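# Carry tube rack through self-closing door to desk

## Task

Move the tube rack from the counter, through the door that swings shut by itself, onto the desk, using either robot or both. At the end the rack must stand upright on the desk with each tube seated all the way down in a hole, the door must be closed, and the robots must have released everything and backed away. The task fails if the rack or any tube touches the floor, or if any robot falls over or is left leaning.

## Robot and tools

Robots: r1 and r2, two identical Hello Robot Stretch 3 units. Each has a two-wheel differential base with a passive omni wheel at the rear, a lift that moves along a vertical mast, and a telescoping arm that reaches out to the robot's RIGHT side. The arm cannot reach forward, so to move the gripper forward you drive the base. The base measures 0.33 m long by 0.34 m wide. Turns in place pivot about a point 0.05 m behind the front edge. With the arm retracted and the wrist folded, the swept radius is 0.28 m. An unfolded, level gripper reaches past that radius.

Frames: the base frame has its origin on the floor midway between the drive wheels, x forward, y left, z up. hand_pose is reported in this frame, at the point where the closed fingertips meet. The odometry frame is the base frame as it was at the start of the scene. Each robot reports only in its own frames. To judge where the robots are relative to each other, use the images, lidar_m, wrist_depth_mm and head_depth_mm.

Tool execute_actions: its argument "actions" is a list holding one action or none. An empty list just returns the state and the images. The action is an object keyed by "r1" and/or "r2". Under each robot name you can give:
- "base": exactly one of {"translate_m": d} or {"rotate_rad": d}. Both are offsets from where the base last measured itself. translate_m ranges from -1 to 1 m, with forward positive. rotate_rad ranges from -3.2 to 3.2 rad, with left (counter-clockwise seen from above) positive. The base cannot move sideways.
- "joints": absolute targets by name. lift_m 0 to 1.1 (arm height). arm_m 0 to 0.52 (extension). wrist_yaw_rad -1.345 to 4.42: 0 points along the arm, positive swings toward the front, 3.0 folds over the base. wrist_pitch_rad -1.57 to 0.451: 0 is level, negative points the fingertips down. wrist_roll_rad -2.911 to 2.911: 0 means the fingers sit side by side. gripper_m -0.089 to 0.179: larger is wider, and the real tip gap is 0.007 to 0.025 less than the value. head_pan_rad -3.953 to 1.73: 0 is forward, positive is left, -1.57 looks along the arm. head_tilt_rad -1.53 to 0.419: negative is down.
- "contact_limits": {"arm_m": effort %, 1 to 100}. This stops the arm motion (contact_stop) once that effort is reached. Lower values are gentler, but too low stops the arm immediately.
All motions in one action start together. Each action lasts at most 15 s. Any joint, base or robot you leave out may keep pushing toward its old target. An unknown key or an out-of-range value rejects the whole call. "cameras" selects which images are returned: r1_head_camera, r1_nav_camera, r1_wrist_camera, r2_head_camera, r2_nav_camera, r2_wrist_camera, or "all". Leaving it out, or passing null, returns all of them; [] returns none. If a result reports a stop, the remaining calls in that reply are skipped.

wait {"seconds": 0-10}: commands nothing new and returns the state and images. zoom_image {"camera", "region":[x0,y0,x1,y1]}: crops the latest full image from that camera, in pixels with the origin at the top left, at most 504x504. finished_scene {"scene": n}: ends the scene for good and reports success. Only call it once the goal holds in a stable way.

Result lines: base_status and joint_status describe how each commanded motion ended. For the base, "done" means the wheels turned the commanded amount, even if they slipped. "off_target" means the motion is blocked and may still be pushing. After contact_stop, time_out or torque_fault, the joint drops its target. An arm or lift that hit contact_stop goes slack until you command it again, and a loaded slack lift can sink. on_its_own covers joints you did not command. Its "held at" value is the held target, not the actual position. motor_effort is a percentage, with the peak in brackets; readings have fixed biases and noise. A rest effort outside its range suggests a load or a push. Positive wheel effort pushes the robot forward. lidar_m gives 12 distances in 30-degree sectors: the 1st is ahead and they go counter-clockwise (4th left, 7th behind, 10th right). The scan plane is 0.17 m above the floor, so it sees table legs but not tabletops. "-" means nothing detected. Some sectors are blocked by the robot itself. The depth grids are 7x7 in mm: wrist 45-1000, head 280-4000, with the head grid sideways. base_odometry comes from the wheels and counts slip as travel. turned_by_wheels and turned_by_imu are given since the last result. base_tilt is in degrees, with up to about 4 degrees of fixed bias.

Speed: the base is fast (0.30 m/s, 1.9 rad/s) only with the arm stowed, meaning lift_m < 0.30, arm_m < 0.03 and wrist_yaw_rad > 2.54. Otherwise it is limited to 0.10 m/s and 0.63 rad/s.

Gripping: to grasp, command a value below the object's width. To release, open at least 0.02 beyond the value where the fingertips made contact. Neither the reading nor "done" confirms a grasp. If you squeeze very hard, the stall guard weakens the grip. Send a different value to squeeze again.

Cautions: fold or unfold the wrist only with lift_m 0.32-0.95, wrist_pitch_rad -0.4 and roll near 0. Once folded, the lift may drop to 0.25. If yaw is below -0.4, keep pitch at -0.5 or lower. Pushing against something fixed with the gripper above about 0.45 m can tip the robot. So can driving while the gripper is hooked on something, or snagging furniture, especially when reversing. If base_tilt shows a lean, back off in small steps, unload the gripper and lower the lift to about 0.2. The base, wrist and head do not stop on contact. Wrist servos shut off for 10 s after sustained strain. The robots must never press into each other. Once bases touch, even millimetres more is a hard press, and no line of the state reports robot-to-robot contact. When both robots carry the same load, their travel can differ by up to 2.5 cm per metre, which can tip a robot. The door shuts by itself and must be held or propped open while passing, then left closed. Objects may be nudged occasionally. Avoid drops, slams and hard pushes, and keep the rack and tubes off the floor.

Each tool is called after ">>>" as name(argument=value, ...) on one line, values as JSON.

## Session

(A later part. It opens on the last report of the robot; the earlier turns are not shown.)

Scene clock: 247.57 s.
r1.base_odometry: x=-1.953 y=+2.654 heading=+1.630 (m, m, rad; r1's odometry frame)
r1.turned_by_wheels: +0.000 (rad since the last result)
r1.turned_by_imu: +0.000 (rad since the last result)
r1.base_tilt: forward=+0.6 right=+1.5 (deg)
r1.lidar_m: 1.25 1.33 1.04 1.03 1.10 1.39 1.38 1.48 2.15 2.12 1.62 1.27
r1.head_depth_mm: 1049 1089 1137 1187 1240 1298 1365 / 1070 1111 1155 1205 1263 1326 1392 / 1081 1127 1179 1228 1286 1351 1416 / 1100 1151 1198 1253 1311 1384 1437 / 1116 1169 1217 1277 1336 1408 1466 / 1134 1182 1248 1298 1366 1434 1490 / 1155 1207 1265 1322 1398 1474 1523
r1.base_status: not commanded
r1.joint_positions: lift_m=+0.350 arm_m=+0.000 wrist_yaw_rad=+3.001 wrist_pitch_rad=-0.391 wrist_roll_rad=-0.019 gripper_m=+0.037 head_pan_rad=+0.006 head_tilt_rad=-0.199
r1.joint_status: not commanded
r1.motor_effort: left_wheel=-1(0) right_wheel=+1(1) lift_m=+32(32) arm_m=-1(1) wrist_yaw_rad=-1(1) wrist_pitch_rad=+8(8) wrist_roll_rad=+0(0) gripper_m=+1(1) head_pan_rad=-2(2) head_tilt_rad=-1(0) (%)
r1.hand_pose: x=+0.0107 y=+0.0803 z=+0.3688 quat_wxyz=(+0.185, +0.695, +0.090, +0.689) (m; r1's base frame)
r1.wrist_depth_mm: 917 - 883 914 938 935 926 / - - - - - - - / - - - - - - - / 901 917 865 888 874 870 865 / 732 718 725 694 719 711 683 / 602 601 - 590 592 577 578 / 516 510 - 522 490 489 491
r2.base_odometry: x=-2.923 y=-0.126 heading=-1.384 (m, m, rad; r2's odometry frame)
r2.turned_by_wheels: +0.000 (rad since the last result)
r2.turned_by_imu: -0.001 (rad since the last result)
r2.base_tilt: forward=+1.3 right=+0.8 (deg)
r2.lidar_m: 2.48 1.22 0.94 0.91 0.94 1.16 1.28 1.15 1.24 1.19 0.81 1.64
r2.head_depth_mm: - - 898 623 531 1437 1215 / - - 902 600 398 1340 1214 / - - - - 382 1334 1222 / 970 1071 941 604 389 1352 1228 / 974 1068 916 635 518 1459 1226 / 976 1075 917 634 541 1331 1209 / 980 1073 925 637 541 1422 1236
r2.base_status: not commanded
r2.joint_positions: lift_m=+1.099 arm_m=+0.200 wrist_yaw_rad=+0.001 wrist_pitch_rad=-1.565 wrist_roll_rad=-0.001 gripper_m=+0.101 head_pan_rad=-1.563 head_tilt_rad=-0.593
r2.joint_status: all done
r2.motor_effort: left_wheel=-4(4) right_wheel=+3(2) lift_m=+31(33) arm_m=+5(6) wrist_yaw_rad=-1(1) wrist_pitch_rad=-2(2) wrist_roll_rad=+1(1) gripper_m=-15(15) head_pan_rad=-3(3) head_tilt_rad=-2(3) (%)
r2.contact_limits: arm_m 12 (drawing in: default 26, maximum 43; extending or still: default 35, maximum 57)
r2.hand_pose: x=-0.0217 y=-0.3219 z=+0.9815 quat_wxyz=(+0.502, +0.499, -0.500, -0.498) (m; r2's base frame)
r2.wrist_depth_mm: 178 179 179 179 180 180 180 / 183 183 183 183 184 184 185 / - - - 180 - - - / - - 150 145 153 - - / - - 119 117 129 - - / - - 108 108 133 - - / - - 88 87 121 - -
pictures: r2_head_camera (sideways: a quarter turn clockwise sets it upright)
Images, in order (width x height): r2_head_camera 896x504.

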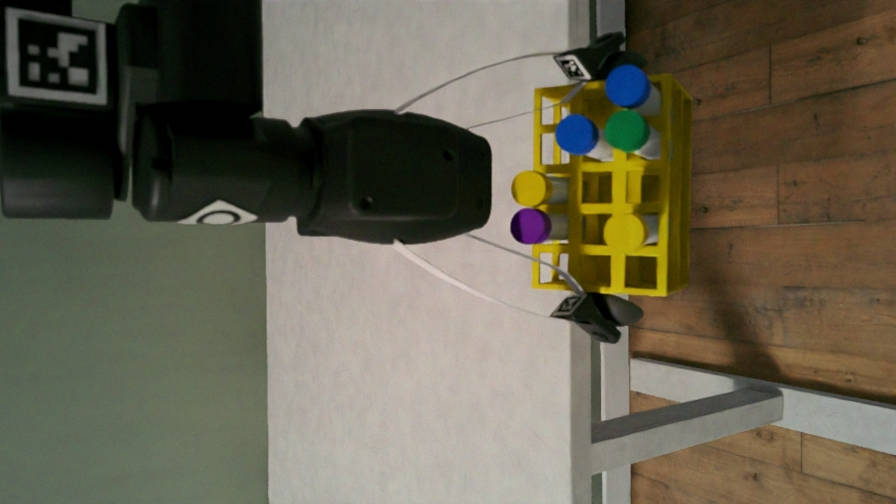

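>>> execute_actions(actions=[{"r2":{"joints":{"wrist_pitch_rad":-1.0}}}], cameras=[])

>>> execute_actions(actions=[{"r2":{"joints":{"arm_m":0.36},"contact_limits":{"arm_m":12}}}], cameras=["r2_head_camera"])

Scene clock: 258.60 s.
r1.base_odometry: x=-1.953 y=+2.654 heading=+1.630 (m, m, rad; r1's odometry frame)
r1.turned_by_wheels: +0.000 (rad since the last result)
r1.turned_by_imu: +0.001 (rad since the last result)
r1.base_tilt: forward=+0.6 right=+1.5 (deg)
r1.lidar_m: 1.25 1.33 1.04 1.03 1.10 1.39 1.38 1.48 2.15 2.12 1.62 1.27
r1.head_depth_mm: 1046 1092 1134 1192 1234 1300 1365 / 1060 1109 1157 1213 1265 1321 1398 / 1082 1128 1176 1229 1287 1357 1424 / 1099 1148 1197 1255 1314 1377 1445 / 1114 1164 1215 1274 1334 1402 1471 / 1133 1186 1241 1296 1364 1441 1493 / 1155 1210 1267 1322 1389 1473 1529
r1.base_status: not commanded
r1.joint_positions: lift_m=+0.350 arm_m=+0.000 wrist_yaw_rad=+3.001 wrist_pitch_rad=-0.391 wrist_roll_rad=-0.019 gripper_m=+0.037 head_pan_rad=+0.006 head_tilt_rad=-0.199
r1.joint_status: not commanded
r1.motor_effort: left_wheel=-1(0) right_wheel=+1(1) lift_m=+32(32) arm_m=-1(1) wrist_yaw_rad=-1(0) wrist_pitch_rad=+8(8) wrist_roll_rad=+0(0) gripper_m=+1(0) head_pan_rad=-2(2) head_tilt_rad=+0(1) (%)
r1.hand_pose: x=+0.0107 y=+0.0803 z=+0.3688 quat_wxyz=(+0.185, +0.695, +0.090, +0.689) (m; r1's base frame)
r1.wrist_depth_mm: 921 - 916 922 927 928 924 / - - - - - - - / - - - - - - - / 894 907 873 882 861 828 856 / 728 722 758 721 729 675 697 / 598 589 - 589 599 585 579 / 517 519 - 516 493 504 490
r2.base_odometry: x=-2.923 y=-0.126 heading=-1.384 (m, m, rad; r2's odometry frame)
r2.turned_by_wheels: +0.000 (rad since the last result)
r2.turned_by_imu: -0.003 (rad since the last result)
r2.base_tilt: forward=+1.1 right=+0.7 (deg)
r2.lidar_m: 2.48 1.22 0.94 0.91 0.94 1.15 1.28 1.15 1.25 1.19 0.81 1.64
r2.head_depth_mm: - - 892 623 530 1441 1220 / - - 924 472 531 1434 1218 / - - - 457 503 1448 1227 / 974 1077 967 466 504 1453 1220 / 976 1071 908 629 537 1454 1226 / 972 1075 915 633 538 1344 1215 / 972 1070 913 635 539 1417 1226
r2.base_status: not commanded
r2.joint_positions: lift_m=+1.100 arm_m=+0.200 wrist_yaw_rad=+0.001 wrist_pitch_rad=-1.013 wrist_roll_rad=-0.002 gripper_m=+0.101 head_pan_rad=-1.563 head_tilt_rad=-0.595
r2.joint_status: all done
r2.motor_effort: left_wheel=+0(11) right_wheel=-1(19) lift_m=+21(30) arm_m=+2(5) wrist_yaw_rad=-2(3) wrist_pitch_rad=+4(22) wrist_roll_rad=+1(1) gripper_m=-15(16) head_pan_rad=-2(3) head_tilt_rad=-2(4) (%)
r2.hand_pose: x=-0.0214 y=-0.4599 z=+1.0083 quat_wxyz=(+0.619, +0.344, -0.617, -0.343) (m; r2's base frame)
r2.wrist_depth_mm: 320 318 314 312 310 310 305 / 291 292 288 286 285 282 281 / 268 267 266 264 264 260 261 / 249 248 246 246 243 242 241 / 232 231 86 86 133 227 225 / 217 - 143 144 130 - 211 / 205 201 130 129 84 204 -
pictures: none
No camera images: the call's "cameras" was empty. Leave "cameras" out to get every camera's image.

Scene clock: 261.03 s.
r1.base_odometry: x=-1.953 y=+2.654 heading=+1.630 (m, m, rad; r1's odometry frame)
r1.turned_by_wheels: +0.000 (rad since the last result)
r1.turned_by_imu: +0.000 (rad since the last result)
r1.base_tilt: forward=+0.5 right=+1.6 (deg)
r1.lidar_m: 1.25 1.33 1.04 1.03 1.10 1.39 1.38 1.47 2.15 2.12 1.62 1.27
r1.head_depth_mm: 1046 1091 1136 1186 1238 1295 1365 / 1066 1108 1158 1208 1261 1331 1400 / 1082 1127 1181 1228 1291 1351 1419 / 1101 1146 1195 1255 1310 1382 1439 / 1118 1162 1219 1275 1332 1414 1465 / 1136 1187 1239 1303 1370 1436 1497 / 1154 1207 1257 1323 1393 1469 1523
r1.base_status: not commanded
r1.joint_positions: lift_m=+0.350 arm_m=+0.000 wrist_yaw_rad=+3.001 wrist_pitch_rad=-0.391 wrist_roll_rad=-0.019 gripper_m=+0.037 head_pan_rad=+0.006 head_tilt_rad=-0.199
r1.joint_status: not commanded
r1.motor_effort: left_wheel=-2(1) right_wheel=+1(1) lift_m=+32(32) arm_m=-2(2) wrist_yaw_rad=+1(1) wrist_pitch_rad=+8(8) wrist_roll_rad=+0(0) gripper_m=+1(1) head_pan_rad=-2(2) head_tilt_rad=-2(0) (%)
r1.hand_pose: x=+0.0107 y=+0.0803 z=+0.3688 quat_wxyz=(+0.185, +0.695, +0.090, +0.689) (m; r1's base frame)
r1.wrist_depth_mm: 932 - 923 925 946 932 935 / - - - - - - - / - - - - - - - / 941 892 888 890 852 852 846 / 719 722 737 696 728 691 697 / 595 605 - 577 602 578 569 / 517 512 - 514 485 495 493
r2.base_odometry: x=-2.923 y=-0.126 heading=-1.384 (m, m, rad; r2's odometry frame)
r2.turned_by_wheels: +0.000 (rad since the last result)
r2.turned_by_imu: +0.000 (rad since the last result)
r2.base_tilt: forward=+1.2 right=+0.8 (deg)
r2.lidar_m: 2.48 1.22 0.94 0.91 0.94 1.15 1.28 1.15 1.24 1.19 0.81 1.63
r2.head_depth_mm: 1005 1075 892 621 529 1439 1216 / - 1103 897 623 531 1443 1219 / - - 589 605 533 1448 1221 / 975 1071 655 607 535 1440 1228 / 975 1073 909 631 535 1454 1232 / 972 1077 913 632 537 1344 1213 / 977 1077 913 634 539 1412 1224
r2.base_status: not commanded
r2.joint_positions: lift_m=+1.100 arm_m=+0.360 wrist_yaw_rad=+0.001 wrist_pitch_rad=-1.013 wrist_roll_rad=-0.002 gripper_m=+0.101 head_pan_rad=-1.563 head_tilt_rad=-0.595
r2.joint_status: all done
r2.motor_effort: left_wheel=-1(1) right_wheel=-1(0) lift_m=+21(20) arm_m=+5(3) wrist_yaw_rad=-1(1) wrist_pitch_rad=+4(4) wrist_roll_rad=+1(1) gripper_m=-15(16) head_pan_rad=-3(3) head_tilt_rad=-1(2) (%)
r2.contact_limits: arm_m 12 (drawing in: default 26, maximum 43; extending or still: default 35, maximum 57)
r2.hand_pose: x=-0.0215 y=-0.6196 z=+1.0083 quat_wxyz=(+0.619, +0.344, -0.617, -0.343) (m; r2's base frame)
r2.wrist_depth_mm: 318 316 313 312 309 308 304 / 291 288 286 284 283 282 280 / 268 266 264 263 262 261 260 / 248 248 246 244 244 243 241 / 232 230 86 86 133 226 225 / 216 - 142 144 130 - 211 / 205 201 130 130 84 199 199
pictures: r2_head_camera (sideways: a quarter turn clockwise sets it upright)
Images, in order (width x height): r2_head_camera 896x504.

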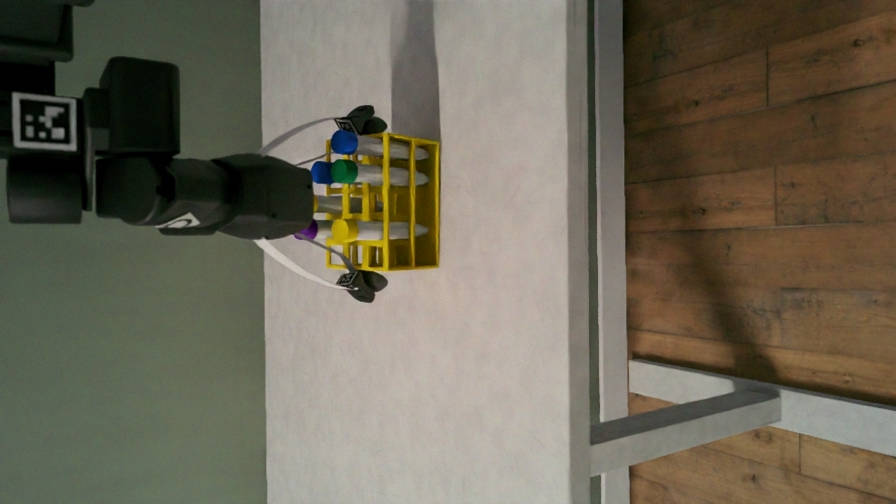

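Lucky: the desk edge rotated it upright. Lower slightly, release, and withdraw.

>>> execute_actions(actions=[{"r2":{"joints":{"lift_m":1.085}}}], cameras=[])

>>> execute_actions(actions=[{"r2":{"joints":{"gripper_m":0.179}}}], cameras=[])

>>> execute_actions(actions=[{"r2":{"joints":{"arm_m":0.2,"lift_m":1.1}}}], cameras=[])

>>> execute_actions(actions=[{"r2":{"joints":{"wrist_pitch_rad":-0.4,"gripper_m":0.0,"head_tilt_rad":-0.45}}}], cameras=["r2_head_camera","r2_wrist_camera"])

Scene clock: 267.07 s.
r1.base_odometry: x=-1.953 y=+2.654 heading=+1.630 (m, m, rad; r1's odometry frame)
r1.turned_by_wheels: +0.000 (rad since the last result)
r1.turned_by_imu: +0.000 (rad since the last result)
r1.base_tilt: forward=+0.6 right=+1.6 (deg)
r1.lidar_m: 1.25 1.33 1.04 1.03 1.10 1.38 1.38 1.48 2.15 2.12 1.62 1.27
r1.head_depth_mm: 1052 1093 1136 1183 1246 1302 1365 / 1062 1112 1155 1206 1265 1323 1398 / 1083 1127 1178 1233 1286 1356 1423 / 1095 1148 1196 1250 1311 1376 1441 / 1121 1167 1218 1277 1339 1401 1470 / 1139 1182 1239 1303 1362 1432 1491 / 1151 1205 1260 1325 1394 1471 1522
r1.base_status: not commanded
r1.joint_positions: lift_m=+0.350 arm_m=+0.000 wrist_yaw_rad=+3.001 wrist_pitch_rad=-0.391 wrist_roll_rad=-0.019 gripper_m=+0.037 head_pan_rad=+0.006 head_tilt_rad=-0.199
r1.joint_status: not commanded
r1.motor_effort: left_wheel=-2(0) right_wheel=+1(1) lift_m=+32(32) arm_m=-2(2) wrist_yaw_rad=+0(0) wrist_pitch_rad=+8(8) wrist_roll_rad=+0(0) gripper_m=+1(1) head_pan_rad=-2(2) head_tilt_rad=+0(1) (%)
r1.hand_pose: x=+0.0107 y=+0.0803 z=+0.3688 quat_wxyz=(+0.185, +0.695, +0.090, +0.689) (m; r1's base frame)
r1.wrist_depth_mm: 929 - 950 916 939 913 951 / - - - - - - - / - - - - - - - / 916 899 903 897 856 863 833 / 740 712 721 704 716 696 678 / 600 610 - 579 590 579 576 / 521 517 - 524 494 503 484
r2.base_odometry: x=-2.923 y=-0.126 heading=-1.384 (m, m, rad; r2's odometry frame)
r2.turned_by_wheels: +0.000 (rad since the last result)
r2.turned_by_imu: +0.000 (rad since the last result)
r2.base_tilt: forward=+1.2 right=+0.7 (deg)
r2.lidar_m: 2.48 1.22 0.95 0.91 0.94 1.15 1.28 1.15 1.24 1.18 0.82 1.64
r2.head_depth_mm: - 1078 893 621 531 1436 1208 / - 1109 895 623 531 1446 1218 / 952 - 591 609 533 1449 1223 / 969 1071 729 611 535 1452 1215 / 972 1073 911 630 537 1459 1221 / 971 1074 913 632 537 1342 1221 / 969 1075 919 634 540 1427 1229
r2.base_status: not commanded
r2.joint_positions: lift_m=+1.086 arm_m=+0.360 wrist_yaw_rad=+0.001 wrist_pitch_rad=-0.962 wrist_roll_rad=-0.002 gripper_m=+0.101 head_pan_rad=-1.563 head_tilt_rad=-0.595
r2.joint_status: all done
r2.motor_effort: left_wheel=-1(0) right_wheel=-1(1) lift_m=+7(18) arm_m=+4(5) wrist_yaw_rad=-1(2) wrist_pitch_rad=-13(14) wrist_roll_rad=+1(1) gripper_m=-15(16) head_pan_rad=-3(3) head_tilt_rad=-1(1) (%)
r2.hand_pose: x=-0.0214 y=-0.6314 z=+1.0006 quat_wxyz=(+0.628, +0.328, -0.626, -0.327) (m; r2's base frame)
r2.wrist_depth_mm: 328 327 323 321 320 317 314 / 297 295 291 289 288 285 284 / 269 266 265 264 261 260 258 / 246 246 142 141 240 239 238 / 227 226 134 133 139 224 220 / 211 - 161 173 86 - 204 / 198 193 126 126 111 157 190
pictures: none
No camera images: the call's "cameras" was empty. Leave "cameras" out to get every camera's image.

Scene clock: 268.33 s.
r1.base_odometry: x=-1.953 y=+2.654 heading=+1.630 (m, m, rad; r1's odometry frame)
r1.turned_by_wheels: +0.000 (rad since the last result)
r1.turned_by_imu: +0.000 (rad since the last result)
r1.base_tilt: forward=+0.5 right=+1.5 (deg)
r1.lidar_m: 1.25 1.33 1.04 1.03 1.10 1.39 1.38 1.48 2.14 2.12 1.62 1.27
r1.head_depth_mm: 1051 1093 1142 1192 1236 1296 1363 / 1063 1109 1153 1206 1265 1330 1393 / 1082 1125 1181 1227 1287 1348 1418 / 1095 1149 1197 1246 1311 1373 1443 / 1115 1168 1214 1278 1338 1403 1474 / 1135 1191 1242 1301 1362 1438 1490 / 1155 1209 1268 1325 1390 1466 1523
r1.base_status: not commanded
r1.joint_positions: lift_m=+0.350 arm_m=+0.000 wrist_yaw_rad=+3.001 wrist_pitch_rad=-0.391 wrist_roll_rad=-0.019 gripper_m=+0.037 head_pan_rad=+0.006 head_tilt_rad=-0.199
r1.joint_status: not commanded
r1.motor_effort: left_wheel=-1(1) right_wheel=+1(1) lift_m=+32(32) arm_m=-1(2) wrist_yaw_rad=-1(0) wrist_pitch_rad=+8(8) wrist_roll_rad=+0(0) gripper_m=+0(1) head_pan_rad=-3(2) head_tilt_rad=+0(0) (%)
r1.hand_pose: x=+0.0107 y=+0.0803 z=+0.3688 quat_wxyz=(+0.185, +0.695, +0.090, +0.689) (m; r1's base frame)
r1.wrist_depth_mm: 926 - 912 937 933 937 943 / - - - - - - - / - - - - - - - / 942 905 907 887 882 844 845 / 739 704 736 691 715 674 694 / 593 595 - 577 602 572 586 / 515 513 - 524 489 495 500
r2.base_odometry: x=-2.923 y=-0.126 heading=-1.384 (m, m, rad; r2's odometry frame)
r2.turned_by_wheels: +0.000 (rad since the last result)
r2.turned_by_imu: +0.000 (rad since the last result)
r2.base_tilt: forward=+1.3 right=+0.9 (deg)
r2.lidar_m: 2.48 1.22 0.94 0.91 0.94 1.15 1.28 1.15 1.24 1.19 0.81 1.64
r2.head_depth_mm: - 1075 890 622 530 1444 1208 / - 1108 923 612 531 1451 1218 / 947 - 624 605 533 1446 1220 / 972 1078 849 614 535 1451 1223 / 974 1074 910 629 536 1451 1221 / 972 1074 912 631 538 1344 1216 / 973 1069 917 634 539 1431 1228
r2.base_status: not commanded
r2.joint_positions: lift_m=+1.086 arm_m=+0.360 wrist_yaw_rad=+0.001 wrist_pitch_rad=-1.005 wrist_roll_rad=-0.002 gripper_m=+0.179 head_pan_rad=-1.563 head_tilt_rad=-0.595
r2.joint_status: all done
r2.motor_effort: left_wheel=+0(0) right_wheel=-1(1) lift_m=+12(12) arm_m=+3(3) wrist_yaw_rad=-1(1) wrist_pitch_rad=+2(13) wrist_roll_rad=+1(1) gripper_m=+1(84) head_pan_rad=-3(3) head_tilt_rad=-3(2) (%)
r2.hand_pose: x=-0.0215 y=-0.6216 z=+0.9950 quat_wxyz=(+0.621, +0.342, -0.618, -0.340) (m; r2's base frame)
r2.wrist_depth_mm: 301 300 298 295 294 293 290 / 274 274 273 272 269 267 266 / 253 251 250 249 248 247 245 / 234 233 145 99 230 228 226 / 219 220 141 135 92 213 212 / 206 203 154 168 125 128 201 / - 189 124 125 112 81 78
pictures: none
No camera images: the call's "cameras" was empty. Leave "cameras" out to get every camera's image.

Scene clock: 270.77 s.
r1.base_odometry: x=-1.953 y=+2.654 heading=+1.630 (m, m, rad; r1's odometry frame)
r1.turned_by_wheels: +0.000 (rad since the last result)
r1.turned_by_imu: +0.000 (rad since the last result)
r1.base_tilt: forward=+0.6 right=+1.5 (deg)
r1.lidar_m: 1.25 1.33 1.04 1.02 1.10 1.39 1.38 1.48 2.14 2.12 1.62 1.27
r1.head_depth_mm: 1049 1093 1133 1185 1232 1302 1358 / 1062 1111 1156 1205 1262 1322 1395 / 1082 1130 1176 1227 1292 1352 1423 / 1098 1146 1193 1254 1317 1381 1438 / 1115 1164 1221 1275 1330 1406 1476 / 1135 1182 1235 1305 1370 1435 1489 / 1154 1205 1265 1333 1392 1468 1532
r1.base_status: not commanded
r1.joint_positions: lift_m=+0.350 arm_m=+0.000 wrist_yaw_rad=+3.001 wrist_pitch_rad=-0.391 wrist_roll_rad=-0.019 gripper_m=+0.037 head_pan_rad=+0.006 head_tilt_rad=-0.199
r1.joint_status: not commanded
r1.motor_effort: left_wheel=-2(0) right_wheel=+1(1) lift_m=+32(32) arm_m=-2(2) wrist_yaw_rad=+0(1) wrist_pitch_rad=+8(8) wrist_roll_rad=+0(0) gripper_m=+1(1) head_pan_rad=-2(2) head_tilt_rad=+0(1) (%)
r1.hand_pose: x=+0.0107 y=+0.0803 z=+0.3688 quat_wxyz=(+0.185, +0.695, +0.090, +0.689) (m; r1's base frame)
r1.wrist_depth_mm: 907 - 927 907 931 923 934 / - - - - - - - / - - - - - - - / 921 930 887 894 879 855 850 / 722 708 742 701 725 690 683 / 615 594 - 583 597 578 583 / 510 513 - 522 488 497 492
r2.base_odometry: x=-2.923 y=-0.126 heading=-1.384 (m, m, rad; r2's odometry frame)
r2.turned_by_wheels: +0.000 (rad since the last result)
r2.turned_by_imu: +0.000 (rad since the last result)
r2.base_tilt: forward=+1.3 right=+0.8 (deg)
r2.lidar_m: 2.48 1.22 0.94 0.91 0.94 1.15 1.28 1.15 1.24 1.19 0.81 1.64
r2.head_depth_mm: - - 891 620 529 1439 1218 / - - 897 453 508 1450 1219 / - - - 487 510 1446 1217 / 974 1080 962 578 516 1445 1227 / 970 1072 905 617 537 1449 1225 / 976 1071 913 633 537 1342 1215 / 971 1069 919 633 541 1425 1235
r2.base_status: not commanded
r2.joint_positions: lift_m=+1.099 arm_m=+0.200 wrist_yaw_rad=+0.001 wrist_pitch_rad=-1.006 wrist_roll_rad=-0.002 gripper_m=+0.179 head_pan_rad=-1.563 head_tilt_rad=-0.595
r2.joint_status: all done
r2.motor_effort: left_wheel=+0(0) right_wheel=-1(1) lift_m=+30(34) arm_m=-6(3) wrist_yaw_rad=-1(1) wrist_pitch_rad=+2(2) wrist_roll_rad=+1(1) gripper_m=+1(1) head_pan_rad=-2(3) head_tilt_rad=-2(1) (%)
r2.hand_pose: x=-0.0215 y=-0.4621 z=+1.0085 quat_wxyz=(+0.621, +0.342, -0.618, -0.341) (m; r2's base frame)
r2.wrist_depth_mm: 323 320 318 316 312 311 308 / 293 293 291 288 286 286 282 / 272 269 268 266 263 264 260 / 250 248 248 116 195 245 242 / 234 235 197 157 108 224 226 / 219 216 207 143 142 141 212 / - 201 138 131 131 92 92
pictures: none
No camera images: the call's "cameras" was empty. Leave "cameras" out to get every camera's image.

Scene clock: 273.03 s.
r1.base_odometry: x=-1.953 y=+2.654 heading=+1.630 (m, m, rad; r1's odometry frame)
r1.turned_by_wheels: +0.000 (rad since the last result)
r1.turned_by_imu: +0.000 (rad since the last result)
r1.base_tilt: forward=+0.5 right=+1.6 (deg)
r1.lidar_m: 1.25 1.33 1.04 1.03 1.10 1.39 1.38 1.48 2.15 2.12 1.62 1.27
r1.head_depth_mm: 1048 1092 1135 1190 1245 1304 1353 / 1068 1111 1157 1204 1262 1328 1396 / 1075 1130 1171 1231 1289 1354 1416 / 1101 1145 1195 1248 1312 1385 1445 / 1119 1168 1222 1271 1340 1407 1468 / 1136 1188 1246 1296 1365 1437 1489 / 1158 1205 1264 1327 1400 1471 1526
r1.base_status: not commanded
r1.joint_positions: lift_m=+0.350 arm_m=+0.000 wrist_yaw_rad=+3.001 wrist_pitch_rad=-0.391 wrist_roll_rad=-0.019 gripper_m=+0.037 head_pan_rad=+0.006 head_tilt_rad=-0.199
r1.joint_status: not commanded
r1.motor_effort: left_wheel=-1(2) right_wheel=+1(1) lift_m=+32(32) arm_m=-2(2) wrist_yaw_rad=+1(1) wrist_pitch_rad=+8(8) wrist_roll_rad=+0(0) gripper_m=+1(0) head_pan_rad=-2(2) head_tilt_rad=+0(2) (%)
r1.hand_pose: x=+0.0107 y=+0.0803 z=+0.3688 quat_wxyz=(+0.185, +0.695, +0.090, +0.689) (m; r1's base frame)
r1.wrist_depth_mm: 929 - 926 920 911 913 934 / - - - - - - - / - - - - - - - / 911 913 892 900 850 851 877 / 733 732 719 715 725 699 680 / 608 602 - 575 602 580 570 / 507 510 - 521 482 504 501
r2.base_odometry: x=-2.923 y=-0.126 heading=-1.384 (m, m, rad; r2's odometry frame)
r2.turned_by_wheels: +0.000 (rad since the last result)
r2.turned_by_imu: +0.000 (rad since the last result)
r2.base_tilt: forward=+1.3 right=+0.8 (deg)
r2.lidar_m: 2.48 1.22 0.94 0.91 0.94 1.15 1.28 1.15 1.24 1.19 0.82 1.63
r2.head_depth_mm: 971 - - 807 570 1478 1323 / 966 - - 810 468 1476 1321 / 976 - - 745 472 1486 1321 / 972 1051 1126 816 511 1497 1326 / 975 1055 1130 819 577 1481 1332 / 976 1055 1131 825 578 1447 1260 / 979 1054 1132 826 580 963 1276
r2.base_status: not commanded
r2.joint_positions: lift_m=+1.099 arm_m=+0.200 wrist_yaw_rad=+0.001 wrist_pitch_rad=-0.421 wrist_roll_rad=-0.002 gripper_m=+0.000 head_pan_rad=-1.563 head_tilt_rad=-0.458
r2.joint_status: all done
r2.motor_effort: left_wheel=+0(0) right_wheel=-1(1) lift_m=+30(31) arm_m=-5(6) wrist_yaw_rad=-1(1) wrist_pitch_rad=+7(8) wrist_roll_rad=+1(1) gripper_m=-1(83) head_pan_rad=-3(3) head_tilt_rad=+2(15) (%)
r2.hand_pose: x=-0.0212 y=-0.5694 z=+1.1112 quat_wxyz=(+0.693, +0.149, -0.690, -0.147) (m; r2's base frame)
r2.wrist_depth_mm: 627 638 646 657 666 680 686 / 675 692 709 710 729 742 751 / 725 731 710 703 682 673 648 / 542 544 529 516 506 499 490 / 432 424 418 431 408 398 392 / 355 350 350 322 338 333 327 / 302 299 295 292 289 285 282
pictures: r2_head_camera (sideways: a quarter turn clockwise sets it upright), r2_wrist_camera
Images, in order (width x height): r2_head_camera 896x504, r2_wrist_camera 644x364.

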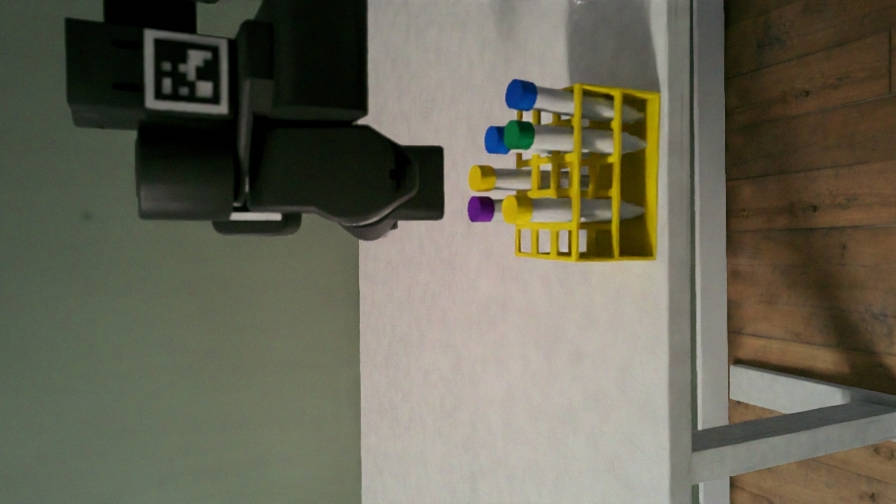

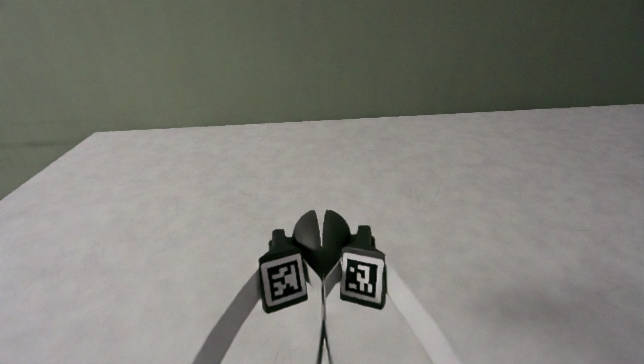

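>>> execute_actions(actions=[{"r2":{"joints":{"arm_m":0.0}}}], cameras=[])

>>> execute_actions(actions=[{"r2":{"joints":{"lift_m":0.955}}}], cameras=[])

>>> execute_actions(actions=[{"r2":{"joints":{"arm_m":0.2}}}], cameras=["r2_head_camera"])

>>> execute_actions(actions=[{"r2":{"joints":{"arm_m":0.1}}}], cameras=["r2_head_camera","r2_wrist_camera"])

Scene clock: 282.50 s.
r1.base_odometry: x=-1.953 y=+2.654 heading=+1.630 (m, m, rad; r1's odometry frame)
r1.turned_by_wheels: +0.000 (rad since the last result)
r1.turned_by_imu: +0.001 (rad since the last result)
r1.base_tilt: forward=+0.5 right=+1.6 (deg)
r1.lidar_m: 1.25 1.33 1.04 1.03 1.10 1.39 1.38 1.48 2.15 2.12 1.62 1.27
r1.head_depth_mm: 1050 1090 1134 1183 1237 1307 1359 / 1069 1113 1157 1209 1264 1322 1384 / 1085 1130 1177 1226 1288 1346 1421 / 1100 1148 1196 1249 1303 1385 1433 / 1114 1161 1224 1272 1334 1407 1473 / 1137 1187 1240 1295 1358 1441 1491 / 1160 1210 1268 1330 1390 1476 1528
r1.base_status: not commanded
r1.joint_positions: lift_m=+0.350 arm_m=+0.000 wrist_yaw_rad=+3.001 wrist_pitch_rad=-0.391 wrist_roll_rad=-0.019 gripper_m=+0.037 head_pan_rad=+0.006 head_tilt_rad=-0.199
r1.joint_status: not commanded
r1.motor_effort: left_wheel=-1(2) right_wheel=+1(1) lift_m=+32(32) arm_m=-1(1) wrist_yaw_rad=+1(1) wrist_pitch_rad=+8(8) wrist_roll_rad=+0(0) gripper_m=+1(0) head_pan_rad=-2(2) head_tilt_rad=-1(1) (%)
r1.hand_pose: x=+0.0107 y=+0.0803 z=+0.3688 quat_wxyz=(+0.185, +0.695, +0.090, +0.689) (m; r1's base frame)
r1.wrist_depth_mm: 919 - 912 894 947 944 943 / - - - - - - - / - - - - - - - / 912 954 890 888 857 849 848 / 737 717 739 710 721 691 696 / 601 600 - 587 595 573 578 / 512 515 - 518 483 492 497
r2.base_odometry: x=-2.923 y=-0.126 heading=-1.384 (m, m, rad; r2's odometry frame)
r2.turned_by_wheels: +0.000 (rad since the last result)
r2.turned_by_imu: -0.001 (rad since the last result)
r2.base_tilt: forward=+1.2 right=+0.6 (deg)
r2.lidar_m: 2.48 1.22 0.95 0.91 0.94 1.15 1.28 1.15 1.24 1.19 0.81 1.64
r2.head_depth_mm: 974 - - - - - - / 980 - - - - - - / 975 1043 - - - - 1288 / 978 1055 1123 816 531 1476 1323 / 975 1049 1137 820 577 1484 1329 / 980 1059 1132 823 579 1443 1264 / 976 1052 1129 827 580 958 1273
r2.base_status: not commanded
r2.joint_positions: lift_m=+1.099 arm_m=+0.000 wrist_yaw_rad=+0.001 wrist_pitch_rad=-0.420 wrist_roll_rad=-0.002 gripper_m=+0.000 head_pan_rad=-1.563 head_tilt_rad=-0.458
r2.joint_status: all done
r2.motor_effort: left_wheel=+0(0) right_wheel=-1(0) lift_m=+30(30) arm_m=-6(7) wrist_yaw_rad=-1(1) wrist_pitch_rad=+7(7) wrist_roll_rad=+1(1) gripper_m=-2(2) head_pan_rad=-2(3) head_tilt_rad=+3(3) (%)
r2.hand_pose: x=-0.0212 y=-0.3695 z=+1.1114 quat_wxyz=(+0.693, +0.148, -0.690, -0.147) (m; r2's base frame)
r2.wrist_depth_mm: 793 811 821 825 860 863 881 / 863 860 879 899 897 908 921 / 938 746 708 705 689 666 655 / 559 542 536 519 514 501 493 / 434 428 420 318 389 404 394 / 357 352 348 274 327 335 330 / 304 300 295 288 294 295 301
pictures: none
No camera images: the call's "cameras" was empty. Leave "cameras" out to get every camera's image.

Scene clock: 284.63 s.
r1.base_odometry: x=-1.953 y=+2.654 heading=+1.630 (m, m, rad; r1's odometry frame)
r1.turned_by_wheels: +0.000 (rad since the last result)
r1.turned_by_imu: +0.000 (rad since the last result)
r1.base_tilt: forward=+0.5 right=+1.5 (deg)
r1.lidar_m: 1.25 1.33 1.05 1.03 1.10 1.38 1.38 1.48 2.15 2.12 1.62 1.27
r1.head_depth_mm: 1047 1096 1138 1187 1238 1304 1368 / 1060 1109 1154 1204 1264 1321 1396 / 1080 1127 1174 1234 1286 1359 1421 / 1104 1143 1195 1251 1313 1378 1443 / 1114 1164 1218 1274 1341 1407 1466 / 1137 1191 1240 1302 1359 1432 1492 / 1154 1214 1262 1322 1397 1468 1530
r1.base_status: not commanded
r1.joint_positions: lift_m=+0.350 arm_m=+0.000 wrist_yaw_rad=+3.001 wrist_pitch_rad=-0.391 wrist_roll_rad=-0.019 gripper_m=+0.037 head_pan_rad=+0.006 head_tilt_rad=-0.199
r1.joint_status: not commanded
r1.motor_effort: left_wheel=-1(0) right_wheel=+1(1) lift_m=+32(32) arm_m=-2(2) wrist_yaw_rad=-1(1) wrist_pitch_rad=+8(8) wrist_roll_rad=+0(0) gripper_m=+0(0) head_pan_rad=-2(2) head_tilt_rad=-1(1) (%)
r1.hand_pose: x=+0.0107 y=+0.0803 z=+0.3688 quat_wxyz=(+0.185, +0.695, +0.090, +0.689) (m; r1's base frame)
r1.wrist_depth_mm: 942 - 924 951 919 924 934 / - - - - - - - / - - - - - - - / 933 917 911 876 875 878 835 / 722 712 732 707 731 689 680 / 608 606 - 587 613 564 575 / 519 517 - 521 484 495 494
r2.base_odometry: x=-2.923 y=-0.126 heading=-1.384 (m, m, rad; r2's odometry frame)
r2.turned_by_wheels: +0.000 (rad since the last result)
r2.turned_by_imu: +0.000 (rad since the last result)
r2.base_tilt: forward=+1.3 right=+0.7 (deg)
r2.lidar_m: 2.48 1.22 0.94 0.91 0.94 1.15 1.28 1.15 1.24 1.19 0.81 1.64
r2.head_depth_mm: 977 1057 1128 805 571 489 - / 979 1052 1134 811 468 488 - / 976 1054 1137 816 473 - - / 976 1056 1129 820 507 1490 1337 / 974 1057 1129 822 577 1491 1331 / 977 1058 1130 821 579 1451 1264 / 978 1053 1129 827 581 960 1275
r2.base_status: not commanded
r2.joint_positions: lift_m=+0.956 arm_m=+0.000 wrist_yaw_rad=+0.001 wrist_pitch_rad=-0.419 wrist_roll_rad=-0.002 gripper_m=+0.000 head_pan_rad=-1.563 head_tilt_rad=-0.458
r2.joint_status: all done
r2.motor_effort: left_wheel=+0(0) right_wheel=-1(1) lift_m=+11(26) arm_m=-6(6) wrist_yaw_rad=-1(1) wrist_pitch_rad=+6(7) wrist_roll_rad=+1(1) gripper_m=-1(2) head_pan_rad=-3(3) head_tilt_rad=+4(3) (%)
r2.hand_pose: x=-0.0212 y=-0.3696 z=+0.9679 quat_wxyz=(+0.693, +0.148, -0.690, -0.147) (m; r2's base frame)
r2.wrist_depth_mm: 794 812 807 204 159 840 846 / 758 586 562 220 172 499 481 / 380 372 310 195 185 332 326 / 275 268 250 229 211 250 245 / 215 211 212 213 216 217 219 / - - - - - - - / - - - - - - -
pictures: none
No camera images: the call's "cameras" was empty. Leave "cameras" out to get every camera's image.

Scene clock: 287.33 s.
r1.base_odometry: x=-1.953 y=+2.654 heading=+1.630 (m, m, rad; r1's odometry frame)
r1.turned_by_wheels: +0.000 (rad since the last result)
r1.turned_by_imu: +0.000 (rad since the last result)
r1.base_tilt: forward=+0.6 right=+1.5 (deg)
r1.lidar_m: 1.25 1.34 1.04 1.03 1.10 1.38 1.38 1.48 2.15 2.13 1.62 1.27
r1.head_depth_mm: 1045 1095 1137 1185 1246 1295 1358 / 1062 1109 1163 1205 1261 1326 1389 / 1082 1127 1176 1232 1283 1356 1420 / 1096 1147 1195 1248 1312 1375 1441 / 1116 1171 1213 1274 1342 1414 1476 / 1135 1184 1241 1301 1368 1437 1492 / 1157 1209 1259 1328 1394 1469 1525
r1.base_status: not commanded
r1.joint_positions: lift_m=+0.350 arm_m=+0.000 wrist_yaw_rad=+3.001 wrist_pitch_rad=-0.391 wrist_roll_rad=-0.019 gripper_m=+0.037 head_pan_rad=+0.006 head_tilt_rad=-0.199
r1.joint_status: not commanded
r1.motor_effort: left_wheel=-2(1) right_wheel=+1(1) lift_m=+32(32) arm_m=-2(2) wrist_yaw_rad=-1(0) wrist_pitch_rad=+8(8) wrist_roll_rad=+0(0) gripper_m=+1(1) head_pan_rad=-2(2) head_tilt_rad=+0(0) (%)
r1.hand_pose: x=+0.0107 y=+0.0803 z=+0.3688 quat_wxyz=(+0.185, +0.695, +0.090, +0.689) (m; r1's base frame)
r1.wrist_depth_mm: 940 - 932 931 907 933 916 / - - - - - - - / - - - - - - - / 910 863 873 876 871 890 863 / 722 720 741 711 709 697 691 / 594 612 - 586 606 579 565 / 513 517 - 525 490 497 499
r2.base_odometry: x=-2.923 y=-0.126 heading=-1.384 (m, m, rad; r2's odometry frame)
r2.turned_by_wheels: +0.000 (rad since the last result)
r2.turned_by_imu: +0.000 (rad since the last result)
r2.base_tilt: forward=+1.1 right=+0.9 (deg)
r2.lidar_m: 2.48 1.22 0.95 0.91 0.94 1.15 1.28 1.15 1.24 1.19 0.81 1.64
r2.head_depth_mm: 982 1059 1132 - - 1475 1324 / 976 1059 1133 - - 1479 1320 / 975 1058 1138 867 - 1479 1332 / 978 1058 1135 819 574 1478 1328 / 975 1052 1130 823 576 1482 1333 / 972 1054 1133 826 578 1448 1259 / 976 1054 1127 824 579 960 1269
r2.base_status: not commanded
r2.joint_positions: lift_m=+0.956 arm_m=+0.200 wrist_yaw_rad=+0.001 wrist_pitch_rad=-0.420 wrist_roll_rad=-0.002 gripper_m=+0.000 head_pan_rad=-1.563 head_tilt_rad=-0.458
r2.joint_status: all done
r2.motor_effort: left_wheel=+0(0) right_wheel=-1(1) lift_m=+12(13) arm_m=+5(7) wrist_yaw_rad=-1(1) wrist_pitch_rad=+7(7) wrist_roll_rad=+1(1) gripper_m=-2(1) head_pan_rad=-3(3) head_tilt_rad=+2(1) (%)
r2.hand_pose: x=-0.0212 y=-0.5687 z=+0.9679 quat_wxyz=(+0.693, +0.148, -0.690, -0.147) (m; r2's base frame)
r2.wrist_depth_mm: 624 630 651 177 172 663 683 / 656 582 555 186 177 119 477 / 376 365 316 162 138 308 322 / 272 267 238 182 151 234 242 / 213 211 206 209 167 191 195 / 175 174 172 159 166 165 163 / 149 147 146 144 143 141 140
pictures: r2_head_camera (sideways: a quarter turn clockwise sets it upright)
Images, in order (width x height): r2_head_camera 896x504.

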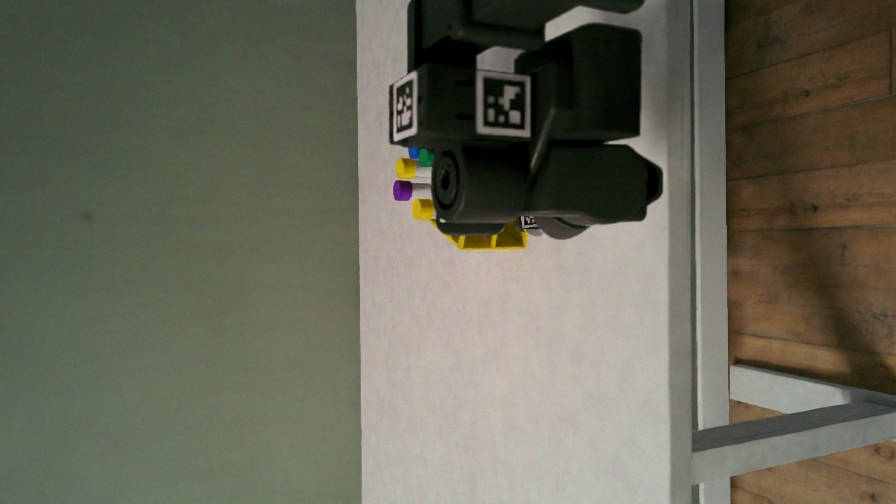

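Scene clock: 289.30 s.
r1.base_odometry: x=-1.953 y=+2.654 heading=+1.630 (m, m, rad; r1's odometry frame)
r1.turned_by_wheels: +0.000 (rad since the last result)
r1.turned_by_imu: +0.000 (rad since the last result)
r1.base_tilt: forward=+0.6 right=+1.5 (deg)
r1.lidar_m: 1.25 1.33 1.04 1.03 1.10 1.39 1.38 1.48 2.15 2.12 1.62 1.27
r1.head_depth_mm: 1050 1090 1134 1184 1241 1302 1370 / 1065 1108 1155 1207 1266 1332 1396 / 1077 1130 1174 1231 1289 1350 1426 / 1099 1143 1201 1252 1312 1379 1443 / 1122 1163 1217 1273 1341 1407 1468 / 1140 1187 1248 1304 1375 1434 1496 / 1152 1212 1264 1322 1403 1465 1521
r1.base_status: not commanded
r1.joint_positions: lift_m=+0.350 arm_m=+0.000 wrist_yaw_rad=+3.001 wrist_pitch_rad=-0.391 wrist_roll_rad=-0.019 gripper_m=+0.037 head_pan_rad=+0.006 head_tilt_rad=-0.199
r1.joint_status: not commanded
r1.motor_effort: left_wheel=-2(0) right_wheel=+1(1) lift_m=+32(32) arm_m=-2(1) wrist_yaw_rad=+0(1) wrist_pitch_rad=+8(8) wrist_roll_rad=+0(0) gripper_m=+1(0) head_pan_rad=-2(2) head_tilt_rad=-1(1) (%)
r1.hand_pose: x=+0.0107 y=+0.0803 z=+0.3688 quat_wxyz=(+0.185, +0.695, +0.090, +0.689) (m; r1's base frame)
r1.wrist_depth_mm: 927 - 933 920 912 924 926 / - - - - - - - / - - - - - - - / 914 898 917 855 883 855 844 / 723 738 739 699 732 689 686 / 595 590 - 588 598 581 570 / 514 514 - 517 490 500 494
r2.base_odometry: x=-2.923 y=-0.126 heading=-1.384 (m, m, rad; r2's odometry frame)
r2.turned_by_wheels: +0.000 (rad since the last result)
r2.turned_by_imu: +0.000 (rad since the last result)
r2.base_tilt: forward=+1.3 right=+0.7 (deg)
r2.lidar_m: 2.48 1.22 0.94 0.91 0.94 1.15 1.28 1.15 1.24 1.19 0.81 1.63
r2.head_depth_mm: 982 1054 1132 858 - - 1260 / 978 1050 1130 811 - - 1257 / 981 1053 1132 627 - - 1262 / 977 1055 1129 817 576 1508 1323 / 977 1051 1135 822 577 1478 1329 / 976 1053 1134 821 577 1455 1262 / 977 1054 1130 829 580 959 1271
r2.base_status: not commanded
r2.joint_positions: lift_m=+0.956 arm_m=+0.100 wrist_yaw_rad=+0.001 wrist_pitch_rad=-0.420 wrist_roll_rad=-0.002 gripper_m=+0.000 head_pan_rad=-1.563 head_tilt_rad=-0.458
r2.joint_status: all done
r2.motor_effort: left_wheel=+0(1) right_wheel=-1(1) lift_m=+11(12) arm_m=-6(5) wrist_yaw_rad=-1(1) wrist_pitch_rad=+7(7) wrist_roll_rad=+1(1) gripper_m=-2(1) head_pan_rad=-3(3) head_tilt_rad=+3(3) (%)
r2.hand_pose: x=-0.0212 y=-0.4696 z=+0.9679 quat_wxyz=(+0.693, +0.148, -0.690, -0.147) (m; r2's base frame)
r2.wrist_depth_mm: 713 724 733 262 235 758 764 / 717 589 559 246 239 494 477 / 377 367 357 274 295 331 322 / 273 267 263 259 253 248 244 / 215 211 208 215 202 199 195 / 176 174 173 159 167 165 163 / 149 148 146 145 144 142 141
pictures: r2_head_camera (sideways: a quarter turn clockwise sets it upright), r2_wrist_camera
Images, in order (width x height): r2_head_camera 896x504, r2_wrist_camera 644x364.

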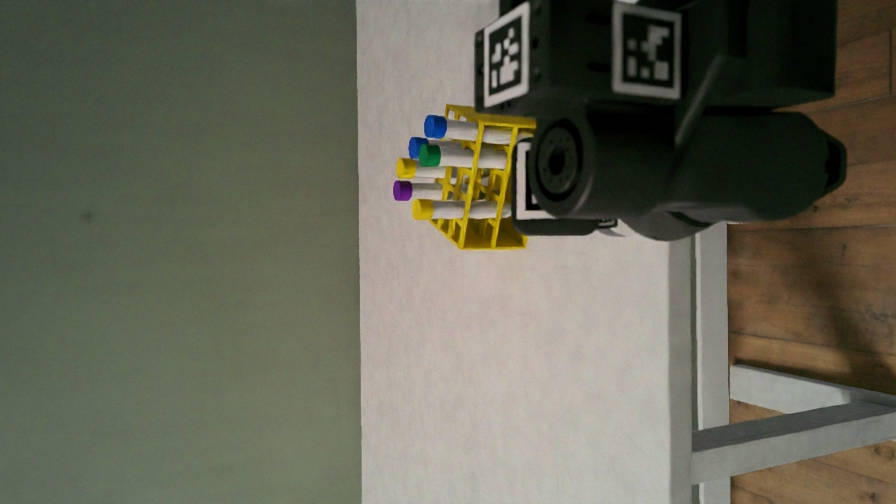

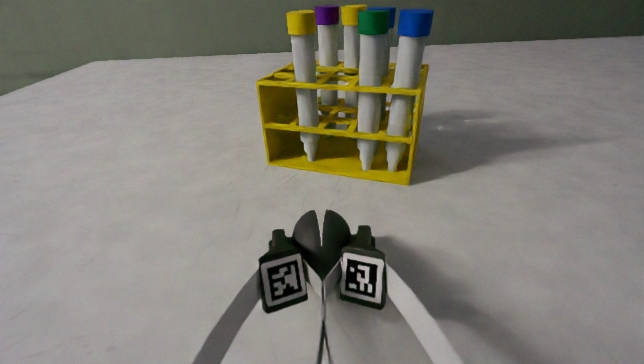

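>>> execute_actions(actions=[{"r2":{"joints":{"arm_m":0.0,"head_pan_rad":1.57,"head_tilt_rad":0}}}], cameras=["r2_nav_camera"])

Scene clock: 293.97 s.
r1.base_odometry: x=-1.953 y=+2.654 heading=+1.630 (m, m, rad; r1's odometry frame)
r1.turned_by_wheels: +0.000 (rad since the last result)
r1.turned_by_imu: +0.000 (rad since the last result)
r1.base_tilt: forward=+0.6 right=+1.6 (deg)
r1.lidar_m: 1.25 1.33 1.04 1.03 1.10 1.39 1.38 1.48 2.15 2.13 1.62 1.27
r1.head_depth_mm: 1048 1089 1132 1182 1232 1300 1366 / 1067 1108 1156 1206 1263 1324 1392 / 1083 1123 1173 1234 1287 1352 1427 / 1099 1143 1197 1252 1312 1373 1440 / 1119 1167 1214 1281 1340 1404 1479 / 1131 1188 1232 1302 1364 1439 1484 / 1154 1205 1264 1321 1398 1464 1527
r1.base_status: not commanded
r1.joint_positions: lift_m=+0.350 arm_m=+0.000 wrist_yaw_rad=+3.001 wrist_pitch_rad=-0.391 wrist_roll_rad=-0.019 gripper_m=+0.037 head_pan_rad=+0.006 head_tilt_rad=-0.199
r1.joint_status: not commanded
r1.motor_effort: left_wheel=-1(1) right_wheel=+1(1) lift_m=+32(32) arm_m=-1(2) wrist_yaw_rad=+1(1) wrist_pitch_rad=+8(8) wrist_roll_rad=+0(0) gripper_m=+1(1) head_pan_rad=-2(2) head_tilt_rad=+0(0) (%)
r1.hand_pose: x=+0.0107 y=+0.0803 z=+0.3688 quat_wxyz=(+0.185, +0.695, +0.090, +0.689) (m; r1's base frame)
r1.wrist_depth_mm: 918 - 916 924 921 925 955 / - - - - - - - / - - - - - - - / 915 894 900 910 841 836 861 / 739 732 752 711 711 693 683 / 595 597 - 589 588 576 570 / 510 517 - 513 482 500 499
r2.base_odometry: x=-2.923 y=-0.126 heading=-1.384 (m, m, rad; r2's odometry frame)
r2.turned_by_wheels: +0.000 (rad since the last result)
r2.turned_by_imu: -0.001 (rad since the last result)
r2.base_tilt: forward=+1.2 right=+0.8 (deg)
r2.lidar_m: 2.48 1.22 0.94 0.91 0.94 1.15 1.28 1.15 1.24 1.19 0.82 1.64
r2.head_depth_mm: 874 874 873 873 873 873 871 / - 876 873 872 874 871 871 / - - 871 874 872 869 873 / - - 871 870 872 867 869 / - - 867 869 870 867 869 / - - 869 865 868 868 867 / - - 866 865 868 869 868
r2.base_status: not commanded
r2.joint_positions: lift_m=+0.956 arm_m=+0.000 wrist_yaw_rad=+0.001 wrist_pitch_rad=-0.420 wrist_roll_rad=-0.002 gripper_m=+0.000 head_pan_rad=+1.563 head_tilt_rad=-0.014
r2.joint_status: all done
r2.motor_effort: left_wheel=-1(0) right_wheel=-1(1) lift_m=+12(12) arm_m=-6(5) wrist_yaw_rad=-1(1) wrist_pitch_rad=+7(7) wrist_roll_rad=+1(1) gripper_m=-2(2) head_pan_rad=+3(34) head_tilt_rad=+5(27) (%)
r2.hand_pose: x=-0.0212 y=-0.3696 z=+0.9679 quat_wxyz=(+0.693, +0.148, -0.690, -0.147) (m; r2's base frame)
r2.wrist_depth_mm: 798 807 818 335 818 843 850 / 757 586 565 347 467 498 484 / 381 368 361 347 339 331 325 / 273 269 263 258 253 249 244 / 215 212 213 214 216 217 220 / - - - - - - - / - - - - - - -
pictures: r2_nav_camera (sideways: a quarter turn counterclockwise sets it upright)
Images, in order (width x height): r2_nav_camera 672x504.

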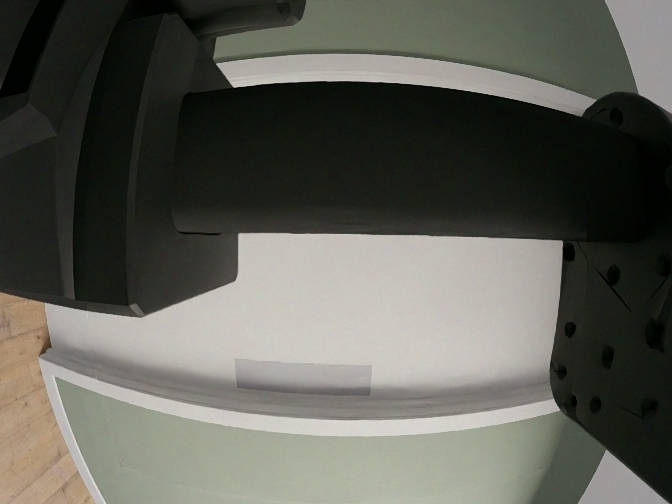

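>>> finished_scene(scene=1)

The scene is finished: the task was done.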